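## Task

Sample sorting run. Worklist (ID: test, cap colour): T945 ESR lavender; A864 PT/INR light blue; F453 HbA1c lavender; M283 PT/INR light blue; R125 chemistry gold; C652 glucose grey; R251 PT/INR light blue; C256 D-dimer light blue; R215 ammonia lavender; P105 HbA1c lavender; M823 D-dimer light blue; A684 D-dimer light blue; T954 platelets (citrate) light blue; F345 PT/INR light blue; C526 D-dimer light blue; A486 ammonia lavender; P150 HbA1c lavender. Some listed samples are absent from TR. Sections: ESR and platelets (citrate) go to HAEM; HbA1c, ammonia, chemistry and glucose go to CHEM; PT/INR and D-dimer go to COAG. Move every tube found in the grey transport rack TR to the rack of its test's section. Send these to the red HOLD rack instead, any cell: a tube without a label, one whose ID is not on the worklist, one whose cap colour differs from the worklist's colour for that ID, one tube of any pair carrying the same ID, and a light-blue tube whose fill is below half the height of its black fill mark. In every section rack that receives tubes, they must fill row A from A1 onward with no empty cell between, placed after any tubes already there. Do not move tubes already standing in HAEM, COAG or CHEM. A tube counts only if its rack is upright and fully on the bench. The result must hold without the robot supporting anything; release and move the grippers clear (resting on the panel housing, the CALL key or the key being used is allowed). Exception: a tube with its cap off or ajar that you did not open on order must stay where it is; sort everything else and then press CALL (blue) rather than CONTINUE. Otherwise, when done, release and press CONTINUE (green). The job ends as soon as RETRY, CONTINUE or SKIP goes down; a wrong or premature go key is usually worse than none.

## Robot and tools

Robot: two 6-joint arms with parallel grippers, named left_arm and right_arm. Names are labels only, not image sides. Bases in the scene frame: left_arm at (-0.038, +0.226, 0), right_arm at (+0.026, -0.228, 0), both nearly unrotated about z.

Scene frame: origin on the table top midway between the arms, +x away from the robot over the table, +z up, left_arm on the +y side. All positions are metres; orientations are quaternions written w first (qw, qx, qy, qz). Gripper axes: fingers extend along the gripper's +z, and they open and close along its y. The reported end_effector_position is the point between the pads, roughly 1 cm short of the fingertips. Printed positions can be off, more so at long reach, and arms tend to settle a centimetre or more short of the command, usually low.

Stations: section racks HAEM, COAG, CHEM; grey transport rack TR; red HOLD rack; an operator panel with keys, left to right when facing it: RETRY (white), CONTINUE (green), SKIP (yellow), CALL (blue). A key is pressed by pushing until it latches. Seen from the robot's side, each rack's row A is nearest the arms and cell 1 is at its left end. Racks are loose, so knocking one can tilt or shift it.

Row format (used everywhere): a flat list of 16 numbers, always both arms: left_arm x, y, z, qw, qx, qy, qz, opening, then right_arm x, y, z, qw, qx, qy, qz, opening. x,y,z and the quaternion are an absolute gripper pose in the scene frame, not an offset. Opening runs -1 (closed) to +1 (fully open, 0.094 m). To keep an arm still, repeat exactly its last reported pose and its intended opening; to hold an orientation steady, repeat the same quaternion rather than copying the slightly drifted reported one.

execute_actions(actions): a list of actions; each action is a list of up to 15 rows, one row per 1/30 s step; a short table repeats its last row until 15 steps. An empty list just returns the state and images. Per step, the commanded pose is clipped to within 70 mm and 16 degrees of the measured pose, so large jumps need several actions. An action is rejected for both arms if any target lies more than 0.6 m from that gripper's start position along any of its own axes; if the first action fails this or any action is malformed, nothing runs.

move(target, speed, blocking): target is one 16-number row of absolute poses; both grippers travel straight toward them and finish together, lasting 0.5 to 10 s (cut off at 10 s). speed is m/s, 0.002 to 0.5, default 0.25; turning limit is twice that in rad/s. Opening is applied at the start. No collision avoidance, including between arms. Faster moves and targets set deeper past a contact hit and press harder. blocking=false returns after 0.5 s while motion continues; then use wait or stop before further actions or moves. The result adds a move: line with the outcome (done, off_target, moving, held, fault), active limits (paced means the pose was clipped; held means steps were blocked, after which the arm may jump faster than speed), and each gripper's distance to its target.

wait(seconds): 0 to 10; arms keep their last command; a running move continues and may end the wait early. stop(): brakes the running move; needs stopping room. zoom_image(camera, region): camera is cam_high, cam_low, cam_left_wrist or cam_right_wrist; region [x0, y0, x1, y1] in pixels of that 504x504 image, origin top left, at most 504 by 504. Useful for reading tube labels, cap colours and fill against the black mark. read_manual(section): licence text only. finished_scene(scene): ends the given scene, irreversibly.

Results: a state line per arm with gripper position and quaternion; Hand target lines show what the controller currently drives toward; grip_measured is the finger opening on the command scale (last joint value gives metres; each gripper may read up to about 1 mm off). "pose unreachable" names an arm whose command was altered or blocked by the clearance check. FAULT and MOTOR HOT / OVER-TEMPERATURE FAULT lines report stops; at 90 °C an arm pauses, at 100 °C it goes limp and drops what it holds.

Gripping: command an opening about 0.03 below grip_measured for a firm hold, less below for a lighter one. Pads push up to about 50-62 N and spike on first contact, so approach gently.

Avoid: dropping tubes, knocking racks over or off the bench, anything leaving the table, arms colliding or pressing each other, hard pushes on racks or keys, and holding loads long (heat). Joint limits (rad): waist -2.618 to 3.054, shoulder 0 to 3.142, elbow 0 to 3.142, wrist pitch and yaw -1.571 to 1.571, wrist roll -2.094 to 2.094. Objects may occasionally be nudged by outside pushes; recheck before finishing. Press the go key last, with grippers released.

Each tool is called after "Request:" as a command line: name --argument value for each argument, lists and objects as JSON in quotes; but a table of rows of numbers goes row by row, as --pt "numbers of a row", without its own name.

## Session

Request:
execute_actions --actions '[]'

Scene clock: 0.00 s.
left_arm: end_effector_position=(+0.4437, +0.3573, +0.3026) grip_measured=+1.000 end_effector_quat_wxyz=(+0.135, -0.031, +0.768, +0.625) | right_arm: end_effector_position=(+0.4055, -0.4640, +0.2817) grip_measured=+1.000 end_effector_quat_wxyz=(+0.703, +0.325, +0.631, +0.055)
Joint positions: left_arm=[-0.152  2.248  2.31  -1.229 -1.371  0.159  0.094] | right_arm=[-0.756  1.373  0.751  0.615 -0.266  0.552  0.094]
Joint velocities: left_arm=[-0.007  0.012 -0.012 -0.051  0.037 -0.007  0.   ] | right_arm=[ 0.007  0.002 -0.007 -0.007 -0.022  0.022  0.   ]
Motor temperatures (°C, as the motors report them): left_arm=[22 31 27 20 20 22] | right_arm=[21 22 31 30 20 22]
Hand target (left_arm): +0.440, +0.358, +0.316; +0.146, -0.044, +0.762, +0.629
Hand target (right_arm): +0.405, -0.464, +0.283; +0.702, +0.324, +0.632, +0.053
camera_calibration (this result's frames):
cam_left_wrist: T_world_to_cam=[[0.38355, -0.301673, -0.872859, 0.20174], [-0.903489, -0.318356, -0.286981, 0.636383], [-0.191305, 0.898689, -0.394664, -0.0272405], [0, 0, 0, 1]] pos_world=[0.492376, 0.287936, 0.347969]
cam_right_wrist: T_world_to_cam=[[-0.271774, -0.67364, -0.687276, -0.0105314], [-0.405275, 0.727855, -0.553154, 0.678656], [0.872864, 0.128203, -0.470822, -0.0563858], [0, 0, 0, 1]] pos_world=[0.321398, -0.493829, 0.341616]

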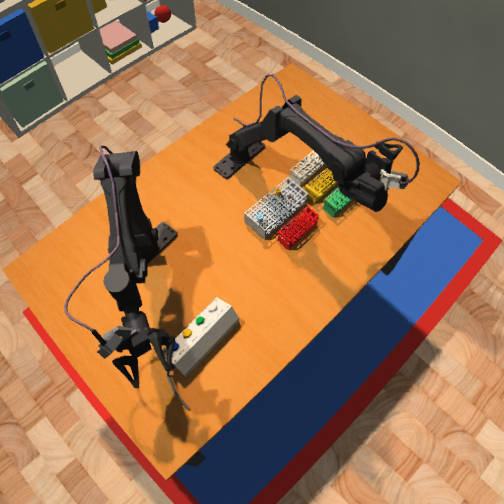

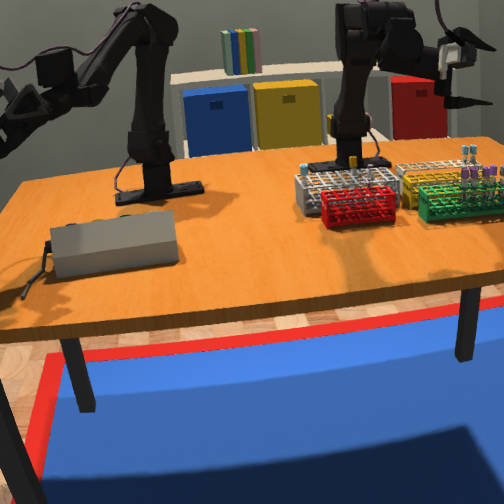

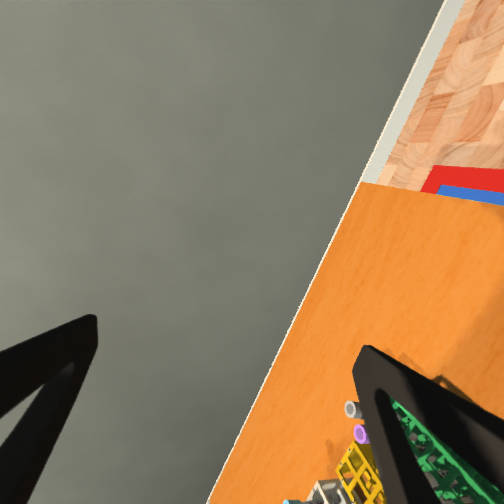

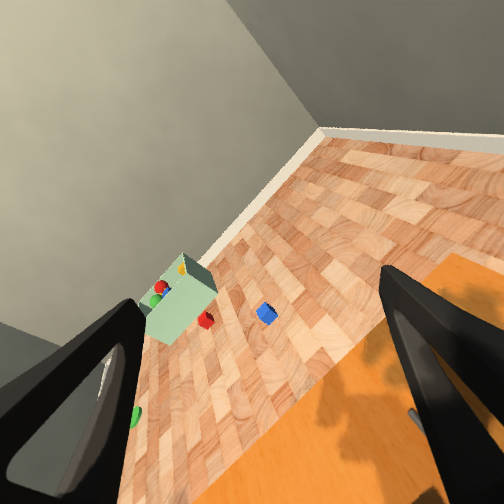

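Request:
zoom_image --camera "cam_low" --region '[284, 130, 404, 235]'

Request:
zoom_image --camera "cam_low" --region '[394, 130, 504, 235]'

Request:
zoom_image --camera "cam_high" --region '[235, 140, 365, 260]'

Region (284, 130, 404, 235) of cam_low's 504x504 image, scaled by 4.200, with more detail than that image has; it fills the top 441 rows of this view, and the rest is white.

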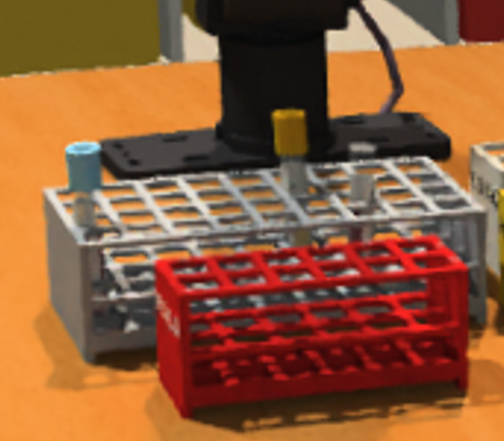

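Region (394, 130, 504, 235) of cam_low's 504x504 image, scaled by 4.582, with more detail than that image has; it fills the top 481 rows of this view, and the rest is white.

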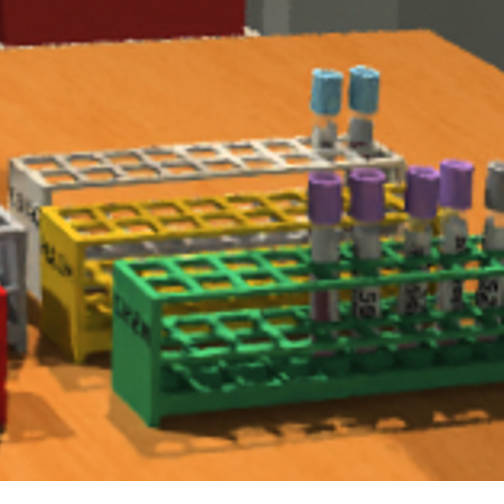

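Region (235, 140, 365, 260) of cam_high's 504x504 image, scaled by 3.877, with more detail than that image has; it fills the top 465 rows of this view, and the rest is white.

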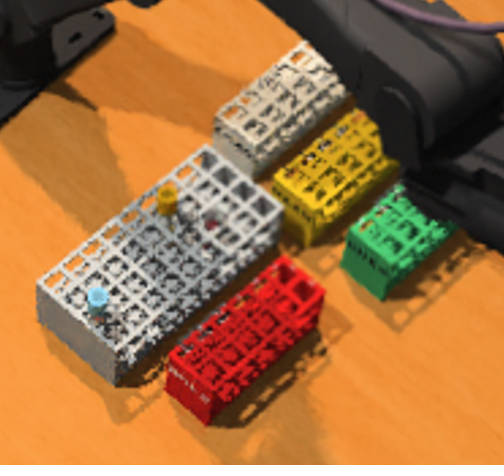

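Request:
move --target '[0.189,0.188,0.17,0,0,1,0,-0.36,0.247,-0.073,0.215,0.6744,-0.2126,0.6744,0.2126,-1]' --speed 0.3

Scene clock: 42.00 s.
left_arm: end_effector_position=(+0.1867, +0.1867, +0.1663) grip_measured=-0.357 end_effector_quat_wxyz=(-0.021, -0.001, +1.000, +0.008) | right_arm: end_effector_position=(+0.2430, -0.0706, +0.2290) grip_measured=-0.995 end_effector_quat_wxyz=(+0.678, -0.207, +0.670, +0.221)
Joint positions: left_arm=[-0.242  1.454  1.347 -1.508 -0.008 -0.185  0.03 ] | right_arm=[0.547 0.31  0.172 0.155 0.024 0.014 0.   ]
Joint velocities: left_arm=[ 0.007 -0.017 -0.017  0.007  0.051 -0.007 -0.001] | right_arm=[-0.007 -0.017  0.002  0.081  0.081 -0.051 -0.001]
Motor temperatures (°C, as the motors report them): left_arm=[22 44 31 21 21 22] | right_arm=[21 24 34 35 20 22]
Hand target (left_arm): +0.188, +0.188, +0.171; -0.002, -0.004, +1.000, -0.000
Hand target (right_arm): +0.244, -0.070, +0.218; +0.671, -0.212, +0.678, +0.213
Off the commanded pose (left_arm): 0.005 m, 3 deg.
Off the commanded pose (right_arm): 0.015 m, 1 deg.
move: off_target (left_arm, right_arm)
camera_calibration (this result's frames):
cam_left_wrist: T_world_to_cam=[[0.194843, -0.97978, 0.0454675, 0.139035], [-0.882989, -0.155035, 0.443051, 0.155049], [-0.427044, -0.126473, -0.895343, 0.3418], [0, 0, 0, 1]] pos_world=[0.25578, 0.20349, 0.231012]
cam_right_wrist: T_world_to_cam=[[0.578665, -0.786461, -0.215931, -0.148465], [-0.610901, -0.242574, -0.75363, 0.324686], [0.540322, 0.568011, -0.620818, 0.156497], [0, 0, 0, 1]] pos_world=[0.199704, -0.126893, 0.309791]

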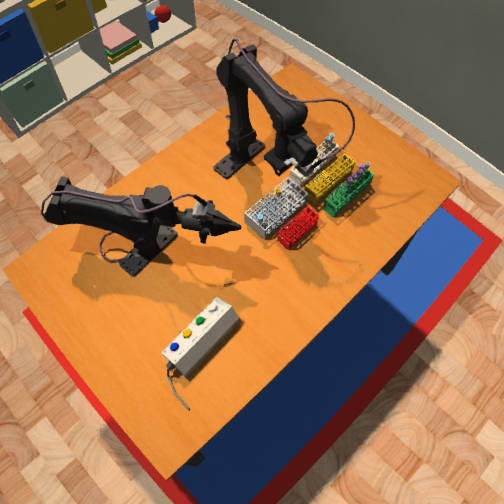

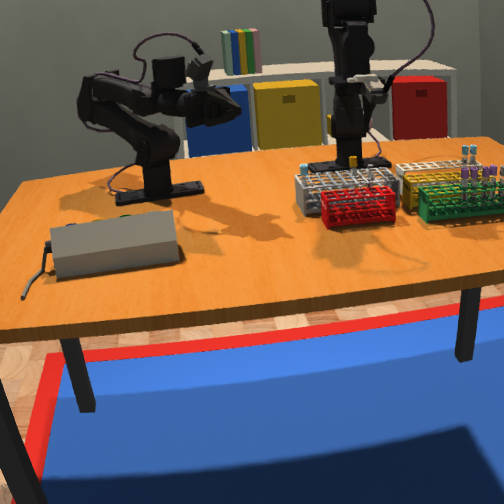

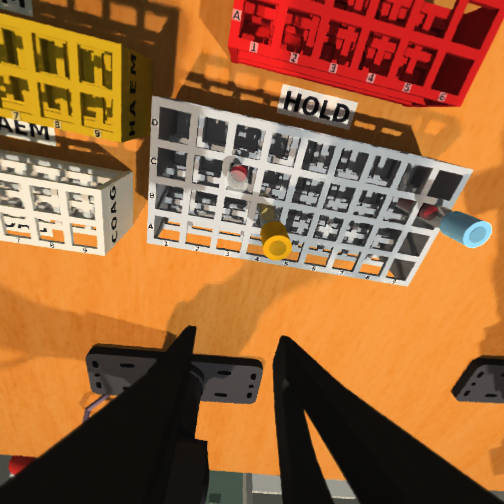

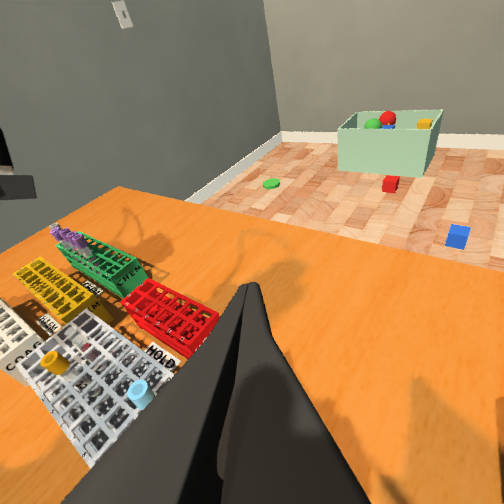

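Request:
zoom_image --camera "cam_left_wrist" --region '[200, 140, 330, 270]'

Request:
zoom_image --camera "cam_left_wrist" --region '[374, 150, 504, 280]'

Request:
zoom_image --camera "cam_right_wrist" --region '[20, 310, 180, 470]'

Region (200, 140, 330, 270) of cam_left_wrist's 504x504 image, scaled by 3.877, with more detail than that image has.

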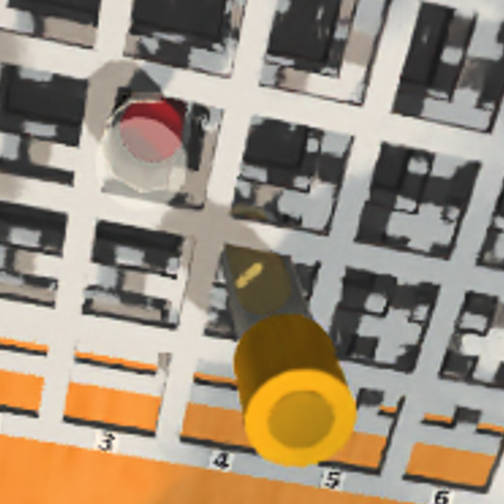

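Region (374, 150, 504, 280) of cam_left_wrist's 504x504 image, scaled by 3.877, with more detail than that image has.

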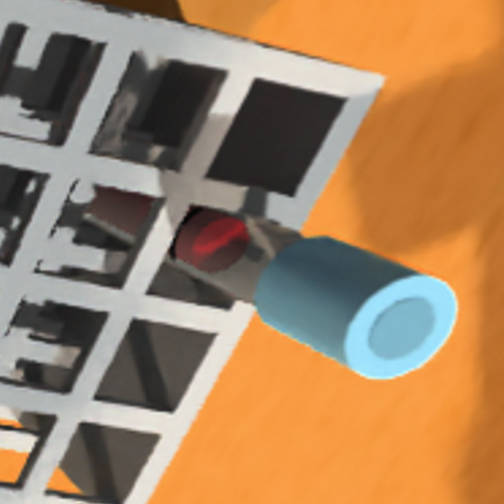

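Region (20, 310, 180, 470) of cam_right_wrist's 504x504 image, scaled by 3.150, with more detail than that image has.

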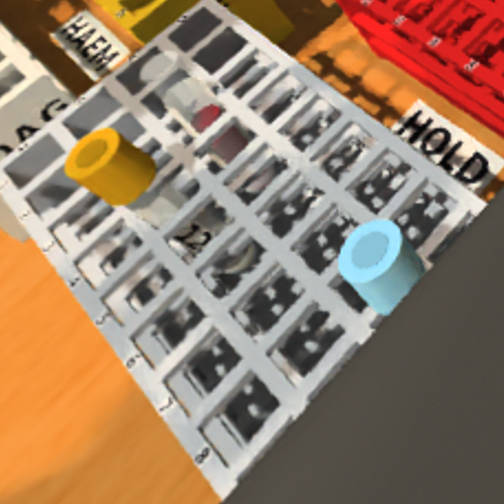

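Request:
move --target '[0.198,0.174,0.125,0,0.8434,0.5373,0,-0.36,0.244,-0.070,0.218,0.671,-0.212,0.678,0.213,-1]' --speed 0.5

Request:
zoom_image --camera "cam_left_wrist" --region '[160, 200, 320, 360]'

Scene clock: 81.33 s.
left_arm: end_effector_position=(+0.1978, +0.1777, +0.1278) grip_measured=-0.357 end_effector_quat_wxyz=(-0.006, +0.840, +0.543, +0.004) | right_arm: end_effector_position=(+0.2432, -0.0710, +0.2294) grip_measured=-0.995 end_effector_quat_wxyz=(+0.679, -0.206, +0.669, +0.220)
Joint positions: left_arm=[-0.275  1.454  1.195 -1.314 -0.014  1.777  0.03 ] | right_arm=[0.547 0.31  0.172 0.157 0.027 0.014 0.   ]
Joint velocities: left_arm=[-0.007 -0.007 -0.007 -0.007 -0.007  0.051 -0.001] | right_arm=[-0.007 -0.032 -0.007 -0.007 -0.022  0.022 -0.   ]
Motor temperatures (°C, as the motors report them): left_arm=[22 37 29 20 20 22] | right_arm=[21 22 34 37 20 22]
Hand target (left_arm): +0.198, +0.174, +0.125; -0.000, +0.844, +0.537, -0.000
Hand target (right_arm): +0.244, -0.070, +0.218; +0.671, -0.212, +0.678, +0.213
Off the commanded pose (left_arm): 0.005 m, 1 deg.
Off the commanded pose (right_arm): 0.011 m, 2 deg.
move: off_target (right_arm)
camera_calibration (this result's frames):
cam_left_wrist: T_world_to_cam=[[-0.971576, 0.226087, 0.0701775, 0.142992], [0.234299, 0.876026, 0.421524, -0.220968], [0.0338236, 0.425985, -0.904098, 0.122686], [0, 0, 0, 1]] pos_world=[0.18655, 0.108983, 0.194029]
cam_right_wrist: T_world_to_cam=[[0.576822, -0.787799, -0.215986, -0.148482], [-0.610643, -0.240228, -0.75459, 0.325364], [0.542579, 0.567154, -0.619632, 0.155928], [0, 0, 0, 1]] pos_world=[0.199726, -0.127247, 0.310064]

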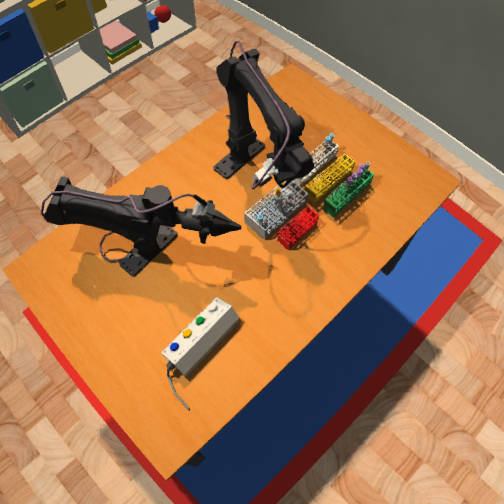

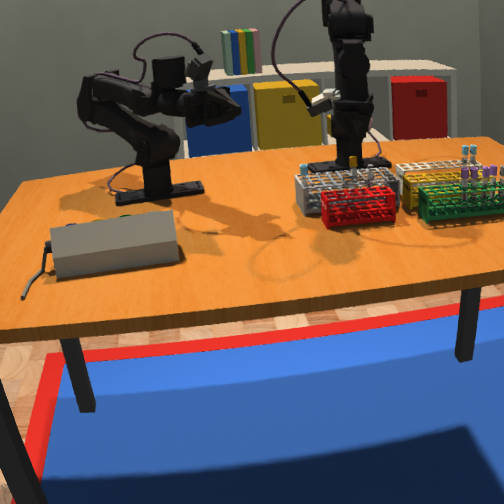

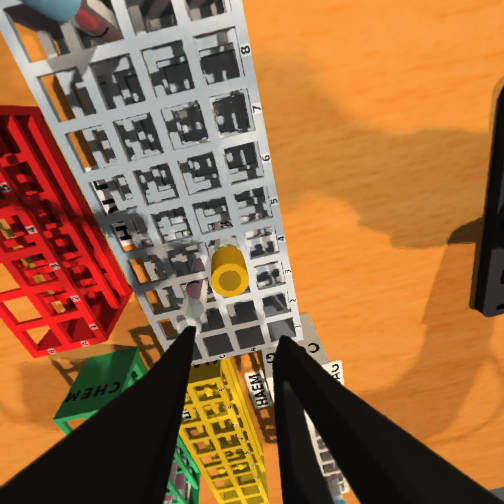

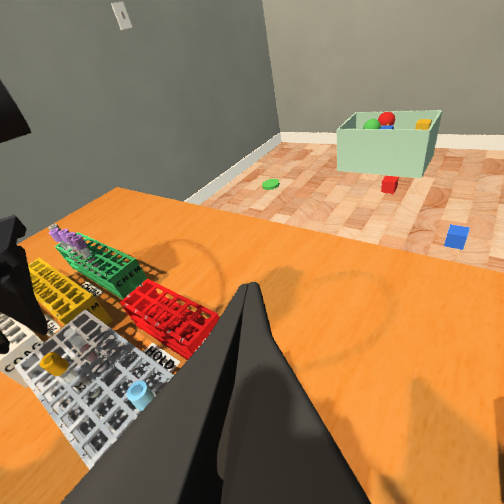

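Region (160, 200, 320, 360) of cam_left_wrist's 504x504 image, scaled by 3.150, with more detail than that image has.

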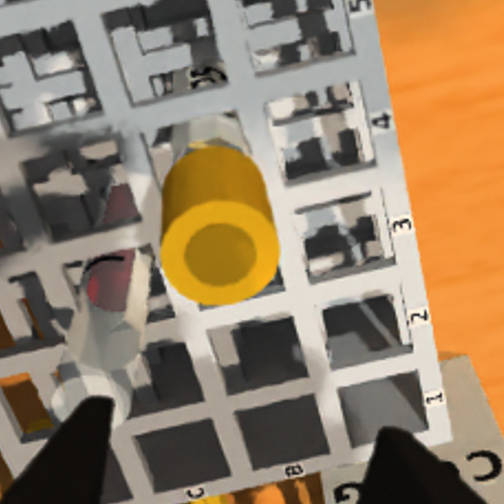

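Request:
move --target '[0.1965,0.162,0.115,0,0.8434,0.5373,0,-0.36,0.244,-0.070,0.218,0.671,-0.212,0.678,0.213,-1]' --speed 0.06

Request:
zoom_image --camera "cam_left_wrist" --region '[160, 220, 320, 380]'

Scene clock: 90.73 s.
left_arm: end_effector_position=(+0.1964, +0.1675, +0.1193) grip_measured=-0.357 end_effector_quat_wxyz=(-0.003, +0.843, +0.538, +0.006) | right_arm: end_effector_position=(+0.2432, -0.0710, +0.2294) grip_measured=-0.995 end_effector_quat_wxyz=(+0.679, -0.206, +0.669, +0.220)
Joint positions: left_arm=[-0.317  1.454  1.162 -1.275 -0.013  1.746  0.03 ] | right_arm=[0.547 0.31  0.172 0.157 0.027 0.014 0.   ]
Joint velocities: left_arm=[-0.002  0.012 -0.002  0.081 -0.037 -0.007 -0.   ] | right_arm=[-0.007 -0.012  0.012  0.051 -0.022 -0.066  0.001]
Motor temperatures (°C, as the motors report them): left_arm=[22 36 29 20 20 22] | right_arm=[21 22 34 38 20 22]
Hand target (left_arm): +0.196, +0.162, +0.115; -0.000, +0.843, +0.537, -0.001
Hand target (right_arm): +0.244, -0.070, +0.218; +0.671, -0.212, +0.678, +0.213
Off the commanded pose (left_arm): 0.007 m, 1 deg.
Off the commanded pose (right_arm): 0.011 m, 2 deg.
move: off_target (right_arm)
camera_calibration (this result's frames):
cam_left_wrist: T_world_to_cam=[[-0.969257, 0.237358, 0.0648219, 0.142869], [0.242236, 0.87431, 0.4206, -0.209223], [0.0431587, 0.423372, -0.904927, 0.118167], [0, 0, 0, 1]] pos_world=[0.184059, 0.0989861, 0.185671]
cam_right_wrist: T_world_to_cam=[[0.576822, -0.787799, -0.215986, -0.148482], [-0.610643, -0.240228, -0.75459, 0.325364], [0.542579, 0.567154, -0.619632, 0.155928], [0, 0, 0, 1]] pos_world=[0.199726, -0.127247, 0.310064]

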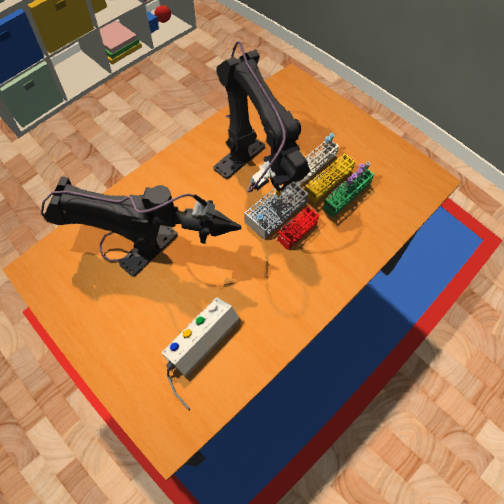

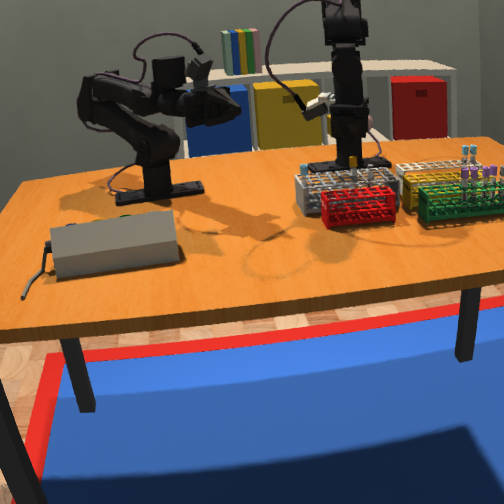

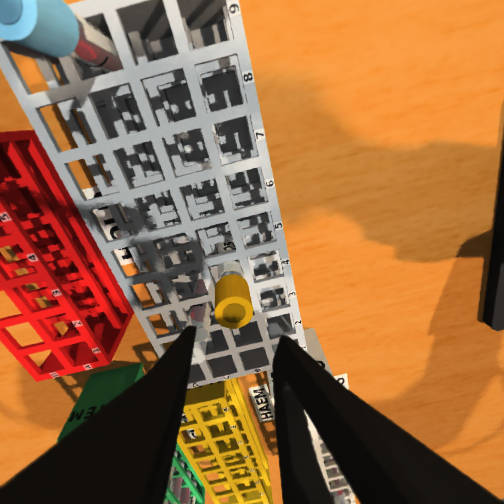

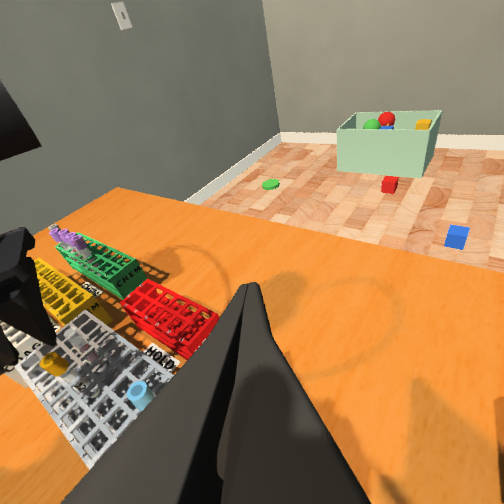

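Region (160, 220, 320, 380) of cam_left_wrist's 504x504 image, scaled by 3.150, with more detail than that image has.

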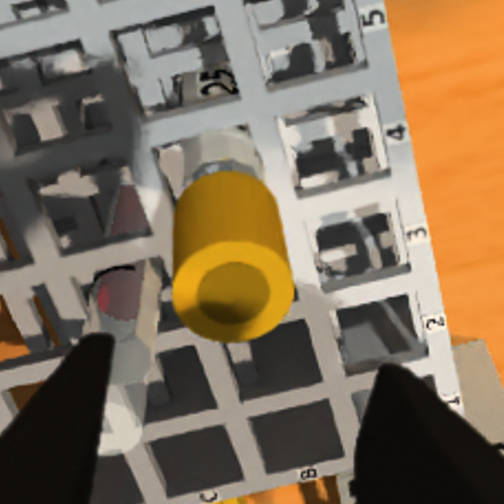

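Request:
move --target '[0.1965,0.160,0.084,0,0.8434,0.5373,0,-0.36,0.244,-0.070,0.218,0.671,-0.212,0.678,0.213,-1]' --speed 0.06

Request:
zoom_image --camera "cam_low" --region '[290, 130, 390, 200]'

Scene clock: 99.20 s.
left_arm: end_effector_position=(+0.1968, +0.1653, +0.0884) grip_measured=-0.357 end_effector_quat_wxyz=(-0.003, +0.842, +0.539, +0.006) | right_arm: end_effector_position=(+0.2432, -0.0710, +0.2295) grip_measured=-0.995 end_effector_quat_wxyz=(+0.679, -0.206, +0.669, +0.220)
Joint positions: left_arm=[-0.325  1.469  1.052 -1.149 -0.013  1.737  0.03 ] | right_arm=[0.547 0.31  0.172 0.157 0.027 0.014 0.   ]
Joint velocities: left_arm=[-0.012  0.017  0.007  0.022  0.051  0.051 -0.   ] | right_arm=[ 0.002  0.002 -0.007 -0.007  0.007 -0.007  0.   ]
Motor temperatures (°C, as the motors report them): left_arm=[22 35 29 20 20 22] | right_arm=[21 22 34 38 20 22]
Hand target (left_arm): +0.196, +0.160, +0.084; -0.000, +0.843, +0.537, -0.000
Hand target (right_arm): +0.244, -0.070, +0.218; +0.671, -0.212, +0.678, +0.213
Off the commanded pose (left_arm): 0.007 m, 1 deg.
Off the commanded pose (right_arm): 0.012 m, 2 deg.
move: off_target (right_arm)
camera_calibration (this result's frames):
cam_left_wrist: T_world_to_cam=[[-0.969719, 0.23591, 0.0631772, 0.14621], [0.240236, 0.874873, 0.420575, -0.194178], [0.0439456, 0.423017, -0.905056, 0.0910122], [0, 0, 0, 1]] pos_world=[0.184432, 0.0968893, 0.1548]
cam_right_wrist: T_world_to_cam=[[0.576888, -0.78775, -0.215988, -0.148473], [-0.610412, -0.240056, -0.754831, 0.325446], [0.542769, 0.567295, -0.619337, 0.155884], [0, 0, 0, 1]] pos_world=[0.1997, -0.127267, 0.310133]

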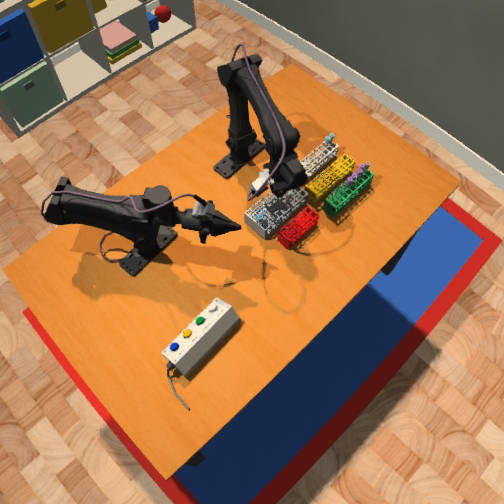

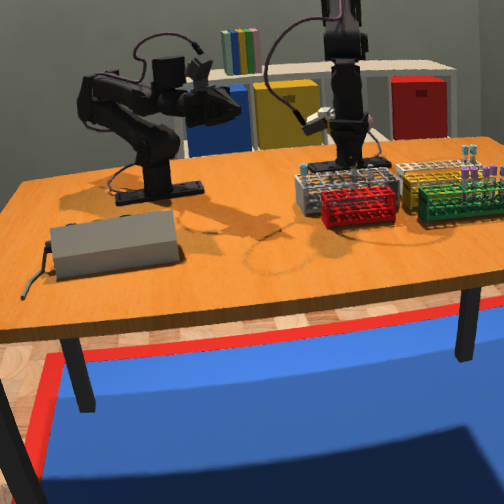

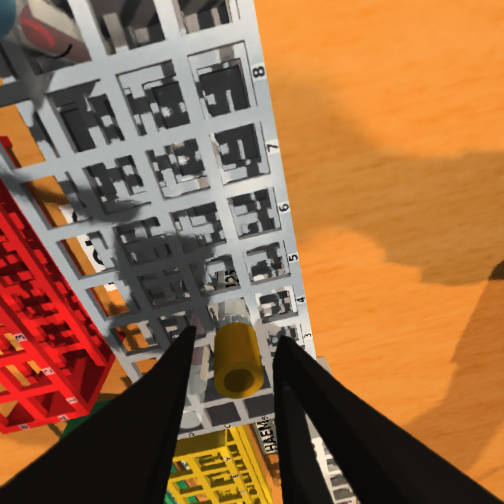

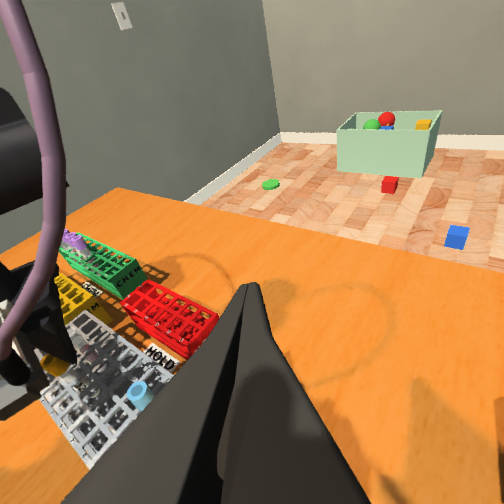

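Region (290, 130, 390, 200) of cam_low's 504x504 image, scaled by 5.040, with more detail than that image has; it fills the top 353 rows of this view, and the rest is white.

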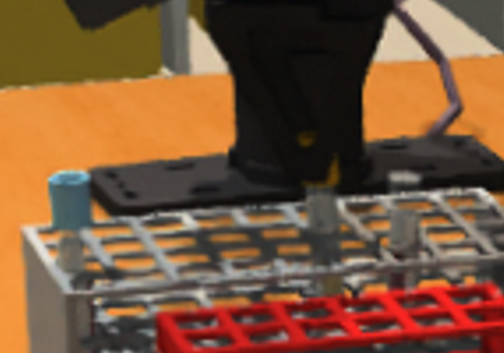

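Request:
execute_actions --actions '[[[0.1965,0.160,0.084,0,0.8434,0.5373,0,-0.5,0.244,-0.070,0.218,0.671,-0.212,0.678,0.213,-1],[0.1965,0.160,0.084,0,0.8434,0.5373,0,-0.56,0.244,-0.070,0.218,0.671,-0.212,0.678,0.213,-1],[0.1965,0.160,0.084,0,0.8434,0.5373,0,-0.61,0.244,-0.070,0.218,0.671,-0.212,0.678,0.213,-1],[0.1965,0.160,0.084,0,0.8434,0.5373,0,-0.65,0.244,-0.070,0.218,0.671,-0.212,0.678,0.213,-1],[0.1965,0.160,0.084,0,0.8434,0.5373,0,-0.68,0.244,-0.070,0.218,0.671,-0.212,0.678,0.213,-1],[0.1965,0.160,0.084,0,0.8434,0.5373,0,-0.70,0.244,-0.070,0.218,0.671,-0.212,0.678,0.213,-1],[0.1965,0.160,0.084,0,0.8434,0.5373,0,-0.72,0.244,-0.070,0.218,0.671,-0.212,0.678,0.213,-1]]]'

Scene clock: 111.00 s.
left_arm: end_effector_position=(+0.1971, +0.1652, +0.0884) grip_measured=-0.702 end_effector_quat_wxyz=(-0.002, +0.842, +0.539, +0.007) | right_arm: end_effector_position=(+0.2432, -0.0710, +0.2295) grip_measured=-0.995 end_effector_quat_wxyz=(+0.679, -0.206, +0.669, +0.220)
Joint positions: left_arm=[-0.325  1.469  1.052 -1.147 -0.013  1.736  0.014] | right_arm=[0.547 0.31  0.172 0.157 0.027 0.014 0.   ]
Joint velocities: left_arm=[-0.007  0.017 -0.012  0.022 -0.051 -0.007 -0.001] | right_arm=[-0.007 -0.002 -0.002  0.037 -0.007  0.081  0.001]
Motor temperatures (°C, as the motors report them): left_arm=[22 34 29 20 20 22] | right_arm=[21 22 34 38 20 22]
Hand target (left_arm): +0.196, +0.160, +0.084; -0.000, +0.843, +0.537, -0.000
Hand target (right_arm): +0.244, -0.070, +0.218; +0.671, -0.212, +0.678, +0.213
Off the commanded pose (left_arm): 0.007 m, 1 deg.
Off the commanded pose (right_arm): 0.012 m, 2 deg.
camera_calibration (this result's frames):
cam_left_wrist: T_world_to_cam=[[-0.969901, 0.235565, 0.06165, 0.146817], [0.239282, 0.875135, 0.420575, -0.194035], [0.0451206, 0.422667, -0.905161, 0.0908754], [0, 0, 0, 1]] pos_world=[0.184726, 0.0968117, 0.154812]
cam_right_wrist: T_world_to_cam=[[0.576888, -0.78775, -0.215988, -0.148473], [-0.610412, -0.240056, -0.754831, 0.325446], [0.542769, 0.567295, -0.619337, 0.155884], [0, 0, 0, 1]] pos_world=[0.1997, -0.127267, 0.310133]

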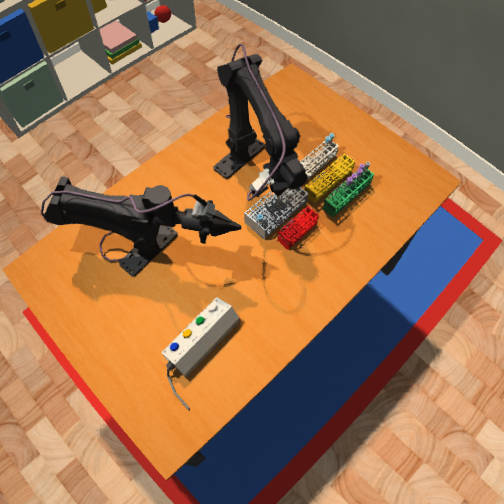

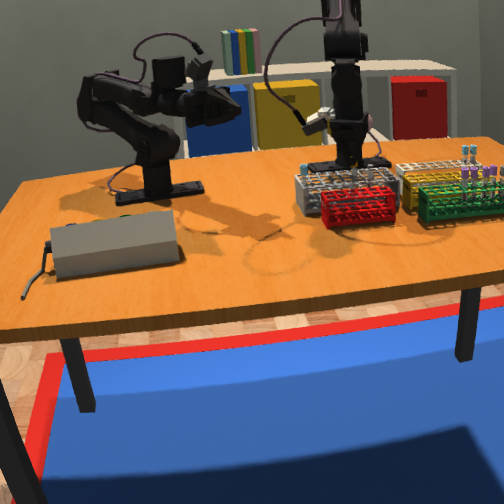

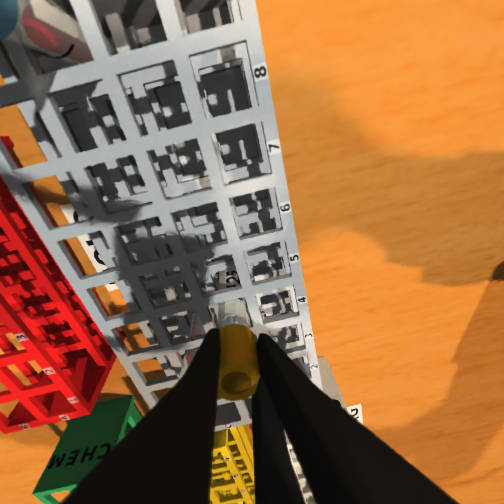

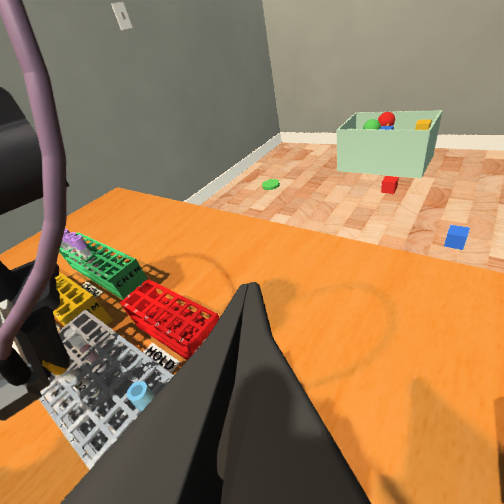

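Request:
move --target '[0.1975,0.163,0.172,0,0.8434,0.5373,0,-0.725,0.244,-0.070,0.218,0.671,-0.212,0.678,0.213,-1]' --speed 0.07

Request:
zoom_image --camera "cam_left_wrist" --region '[170, 220, 310, 360]'

Request:
zoom_image --camera "cam_high" --region '[280, 120, 390, 230]'

Scene clock: 120.93 s.
left_arm: end_effector_position=(+0.1975, +0.1651, +0.1669) grip_measured=-0.705 end_effector_quat_wxyz=(-0.004, +0.842, +0.539, +0.005) | right_arm: end_effector_position=(+0.2432, -0.0710, +0.2296) grip_measured=-0.995 end_effector_quat_wxyz=(+0.679, -0.206, +0.669, +0.220)
Joint positions: left_arm=[-0.325  1.469  1.365 -1.465 -0.013  1.736  0.014] | right_arm=[0.547 0.31  0.172 0.158 0.027 0.014 0.   ]
Joint velocities: left_arm=[-0.027 -0.007 -0.012  0.022  0.051  0.007 -0.   ] | right_arm=[ 0.002 -0.007 -0.012  0.007  0.022 -0.037  0.003]
Motor temperatures (°C, as the motors report them): left_arm=[22 34 30 20 20 22] | right_arm=[21 22 34 38 20 22]
Hand target (left_arm): +0.198, +0.163, +0.172; +0.000, +0.843, +0.537, +0.000
Hand target (right_arm): +0.244, -0.070, +0.218; +0.671, -0.212, +0.678, +0.213
Off the commanded pose (left_arm): 0.006 m, 1 deg.
Off the commanded pose (right_arm): 0.012 m, 2 deg.
move: off_target (right_arm)
camera_calibration (this result's frames):
cam_left_wrist: T_world_to_cam=[[-0.969594, 0.235481, 0.066597, 0.141506], [0.241294, 0.874586, 0.420566, -0.227341], [0.0407907, 0.423848, -0.904814, 0.162529], [0, 0, 0, 1]] pos_world=[0.18543, 0.0966198, 0.233247]
cam_right_wrist: T_world_to_cam=[[0.576954, -0.787701, -0.215991, -0.148465], [-0.610181, -0.239885, -0.755073, 0.325528], [0.542958, 0.567436, -0.619042, 0.15584], [0, 0, 0, 1]] pos_world=[0.199674, -0.127286, 0.310202]

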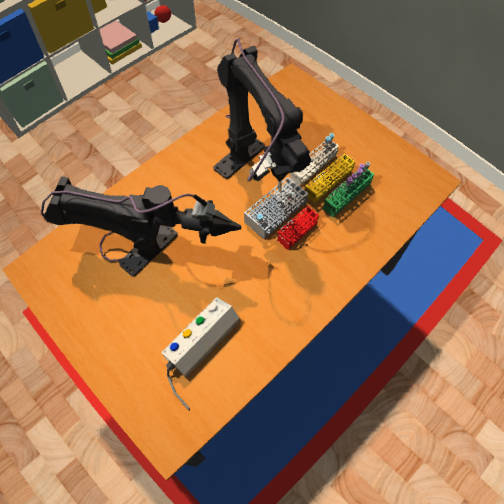

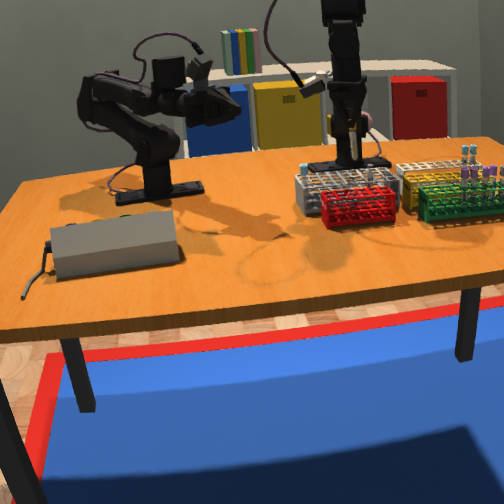

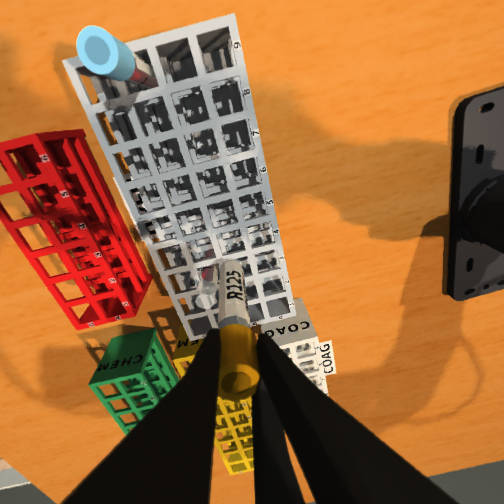

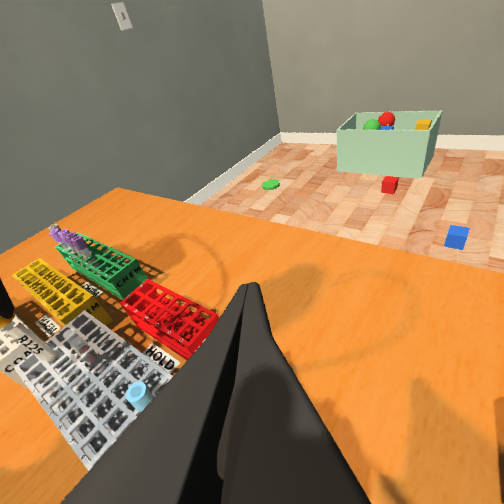

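Region (170, 220, 310, 360) of cam_left_wrist's 504x504 image, scaled by 3.600, with more detail than that image has.

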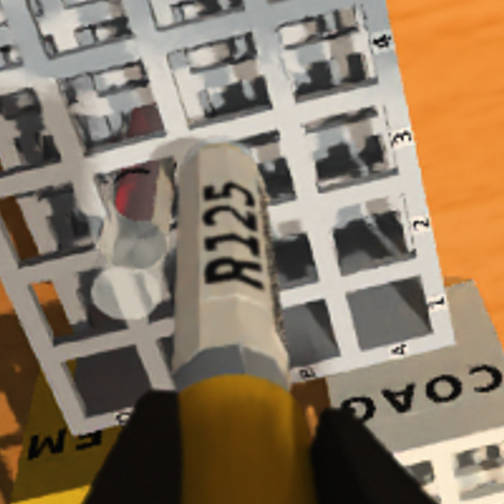

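Region (280, 120, 390, 230) of cam_high's 504x504 image, scaled by 4.582, with more detail than that image has.

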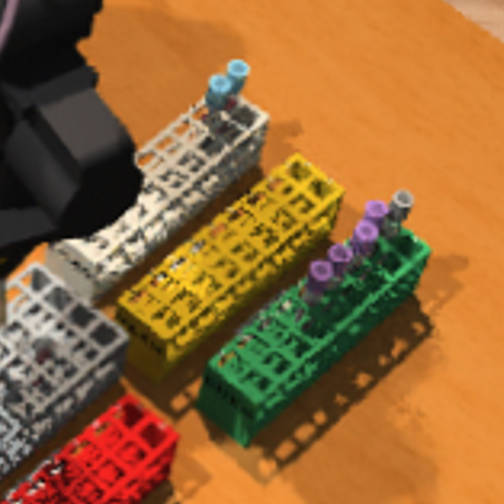

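Request:
move --target '[0.27,0.15,0.172,0,0.79,0.613,0,-0.725,0.244,-0.070,0.218,0.671,-0.212,0.678,0.213,-1]' --speed 0.15

Request:
move --target '[0.328,0.33,0.158,0,0.7254,0.6884,0,-0.725,0.244,-0.070,0.218,0.671,-0.212,0.678,0.213,-1]' --speed 0.18

Request:
zoom_image --camera "cam_left_wrist" --region '[160, 180, 320, 340]'

Request:
zoom_image --camera "cam_low" --region '[404, 110, 504, 225]'

Scene clock: 147.17 s.
left_arm: end_effector_position=(+0.2684, +0.1486, +0.1669) grip_measured=-0.705 end_effector_quat_wxyz=(-0.005, +0.796, +0.605, +0.005) | right_arm: end_effector_position=(+0.2432, -0.0710, +0.2297) grip_measured=-0.995 end_effector_quat_wxyz=(+0.679, -0.206, +0.669, +0.220)
Joint positions: left_arm=[-0.317  1.751  1.658 -1.479 -0.013  1.585  0.014] | right_arm=[0.547 0.31  0.172 0.158 0.027 0.014 0.   ]
Joint velocities: left_arm=[-0.017  0.007 -0.012  0.081 -0.007  0.037  0.001] | right_arm=[-0.007 -0.002 -0.007 -0.007  0.007  0.022 -0.001]
Motor temperatures (°C, as the motors report them): left_arm=[22 33 32 20 20 22] | right_arm=[21 22 34 39 20 22]
Hand target (left_arm): +0.270, +0.149, +0.172; +0.000, +0.790, +0.613, +0.000
Hand target (right_arm): +0.244, -0.070, +0.218; +0.671, -0.212, +0.678, +0.213
Off the commanded pose (left_arm): 0.006 m, 1 deg.
Off the commanded pose (right_arm): 0.012 m, 2 deg.
move: off_target (right_arm)
camera_calibration (this result's frames):
cam_left_wrist: T_world_to_cam=[[-0.994641, 0.0781596, 0.0676722, 0.244006], [0.0994798, 0.901756, 0.420642, -0.195964], [-0.0281466, 0.42512, -0.904699, 0.185002], [0, 0, 0, 1]] pos_world=[0.267401, 0.0789918, 0.23329]
cam_right_wrist: T_world_to_cam=[[0.57702, -0.787651, -0.215993, -0.148456], [-0.609949, -0.239713, -0.755314, 0.32561], [0.543148, 0.567576, -0.618747, 0.155796], [0, 0, 0, 1]] pos_world=[0.199647, -0.127305, 0.31027]

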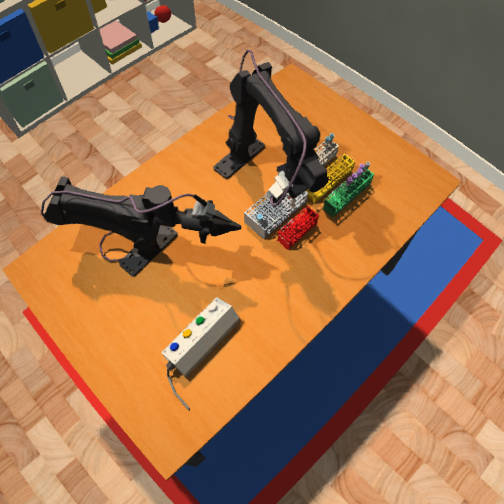

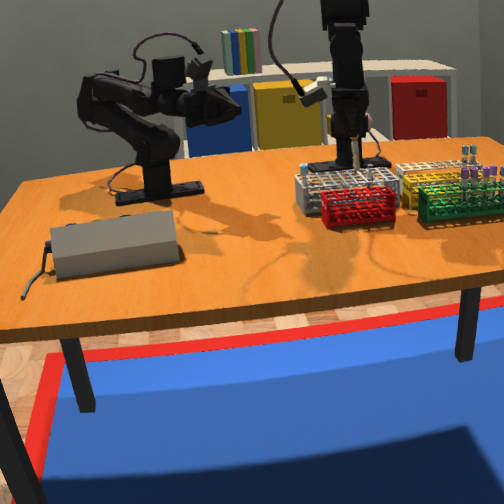

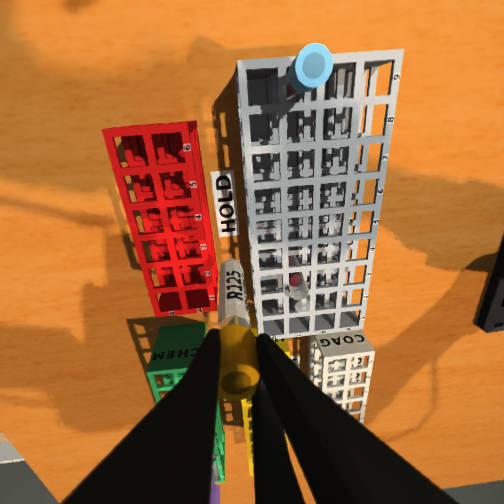

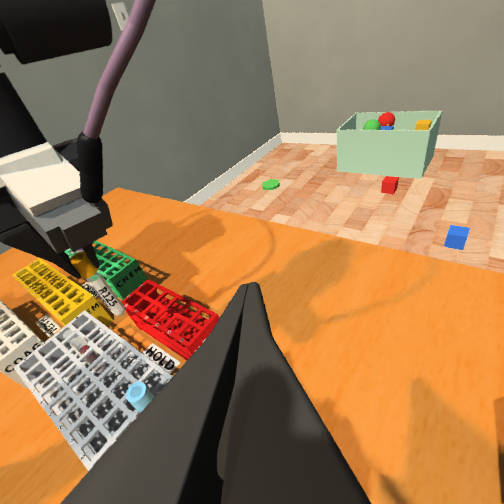

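Scene clock: 148.77 s.
left_arm: end_effector_position=(+0.3298, +0.3311, +0.1527) grip_measured=-0.705 end_effector_quat_wxyz=(-0.004, +0.723, +0.691, +0.006) | right_arm: end_effector_position=(+0.2432, -0.0710, +0.2299) grip_measured=-0.995 end_effector_quat_wxyz=(+0.680, -0.206, +0.669, +0.220)
Joint positions: left_arm=[ 0.211  2.013  1.948 -1.5   -0.013  1.886  0.014] | right_arm=[0.547 0.31  0.172 0.159 0.027 0.014 0.   ]
Joint velocities: left_arm=[-0.017  0.002 -0.002 -0.022 -0.066 -0.007  0.001] | right_arm=[-0.007  0.012 -0.007  0.007  0.037  0.022 -0.   ]
Motor temperatures (°C, as the motors report them): left_arm=[22 34 32 20 20 22] | right_arm=[21 22 34 39 20 22]
Hand target (left_arm): +0.330, +0.330, +0.158; +0.001, +0.725, +0.688, +0.004
Hand target (right_arm): +0.244, -0.070, +0.218; +0.671, -0.212, +0.678, +0.213
Off the commanded pose (left_arm): 0.006 m, 1 deg.
Off the commanded pose (right_arm): 0.012 m, 2 deg.
move: off_target (right_arm)
camera_calibration (this result's frames):
cam_left_wrist: T_world_to_cam=[[-0.986981, -0.147388, 0.0643793, 0.364457], [-0.107018, 0.900628, 0.421208, -0.292333], [-0.120063, 0.408835, -0.904676, 0.131925], [0, 0, 0, 1]] pos_world=[0.344267, 0.263065, 0.219019]
cam_right_wrist: T_world_to_cam=[[0.577152, -0.787553, -0.215998, -0.14844], [-0.609487, -0.239369, -0.755797, 0.325773], [0.543527, 0.567858, -0.618155, 0.155708], [0, 0, 0, 1]] pos_world=[0.199595, -0.127344, 0.310408]

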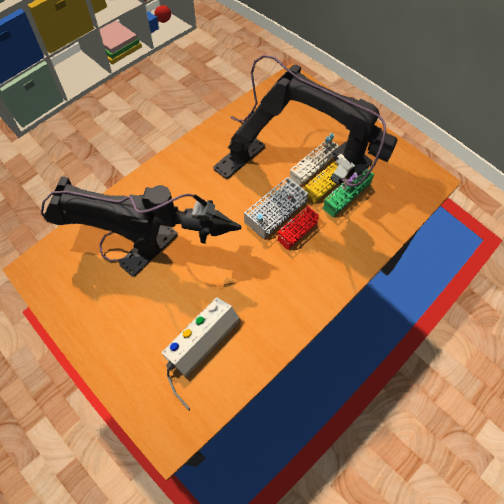

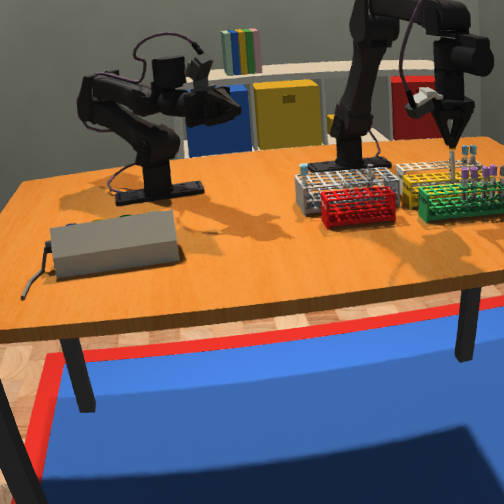

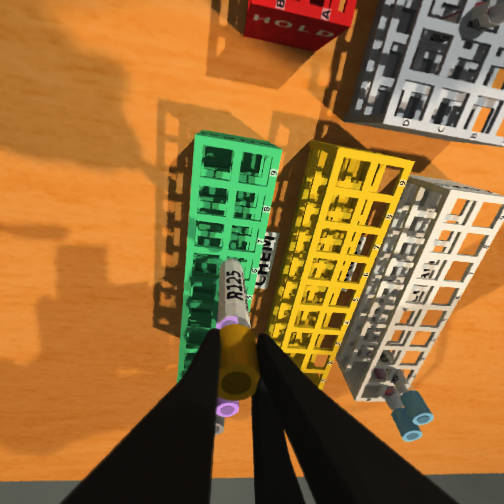

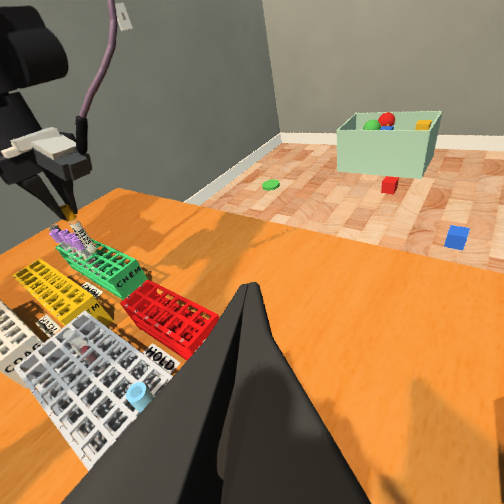

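Region (160, 180, 320, 340) of cam_left_wrist's 504x504 image, scaled by 3.150, with more detail than that image has.

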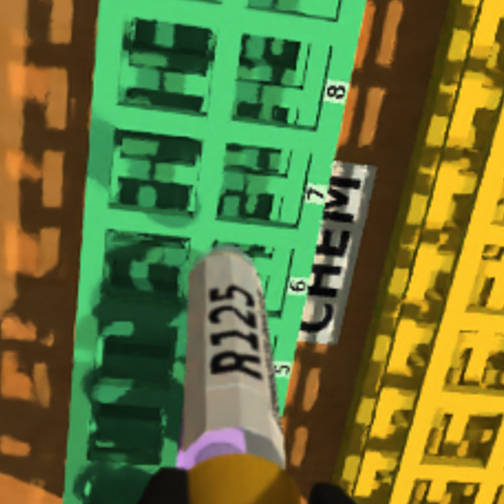

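Region (404, 110, 504, 225) of cam_low's 504x504 image, scaled by 4.383, with more detail than that image has; it fills the left 438 columns of this view, and the rest is white.

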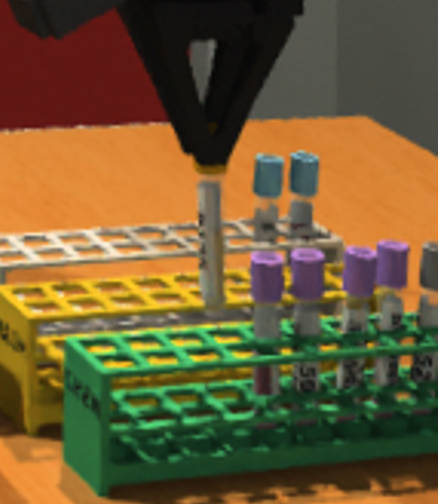

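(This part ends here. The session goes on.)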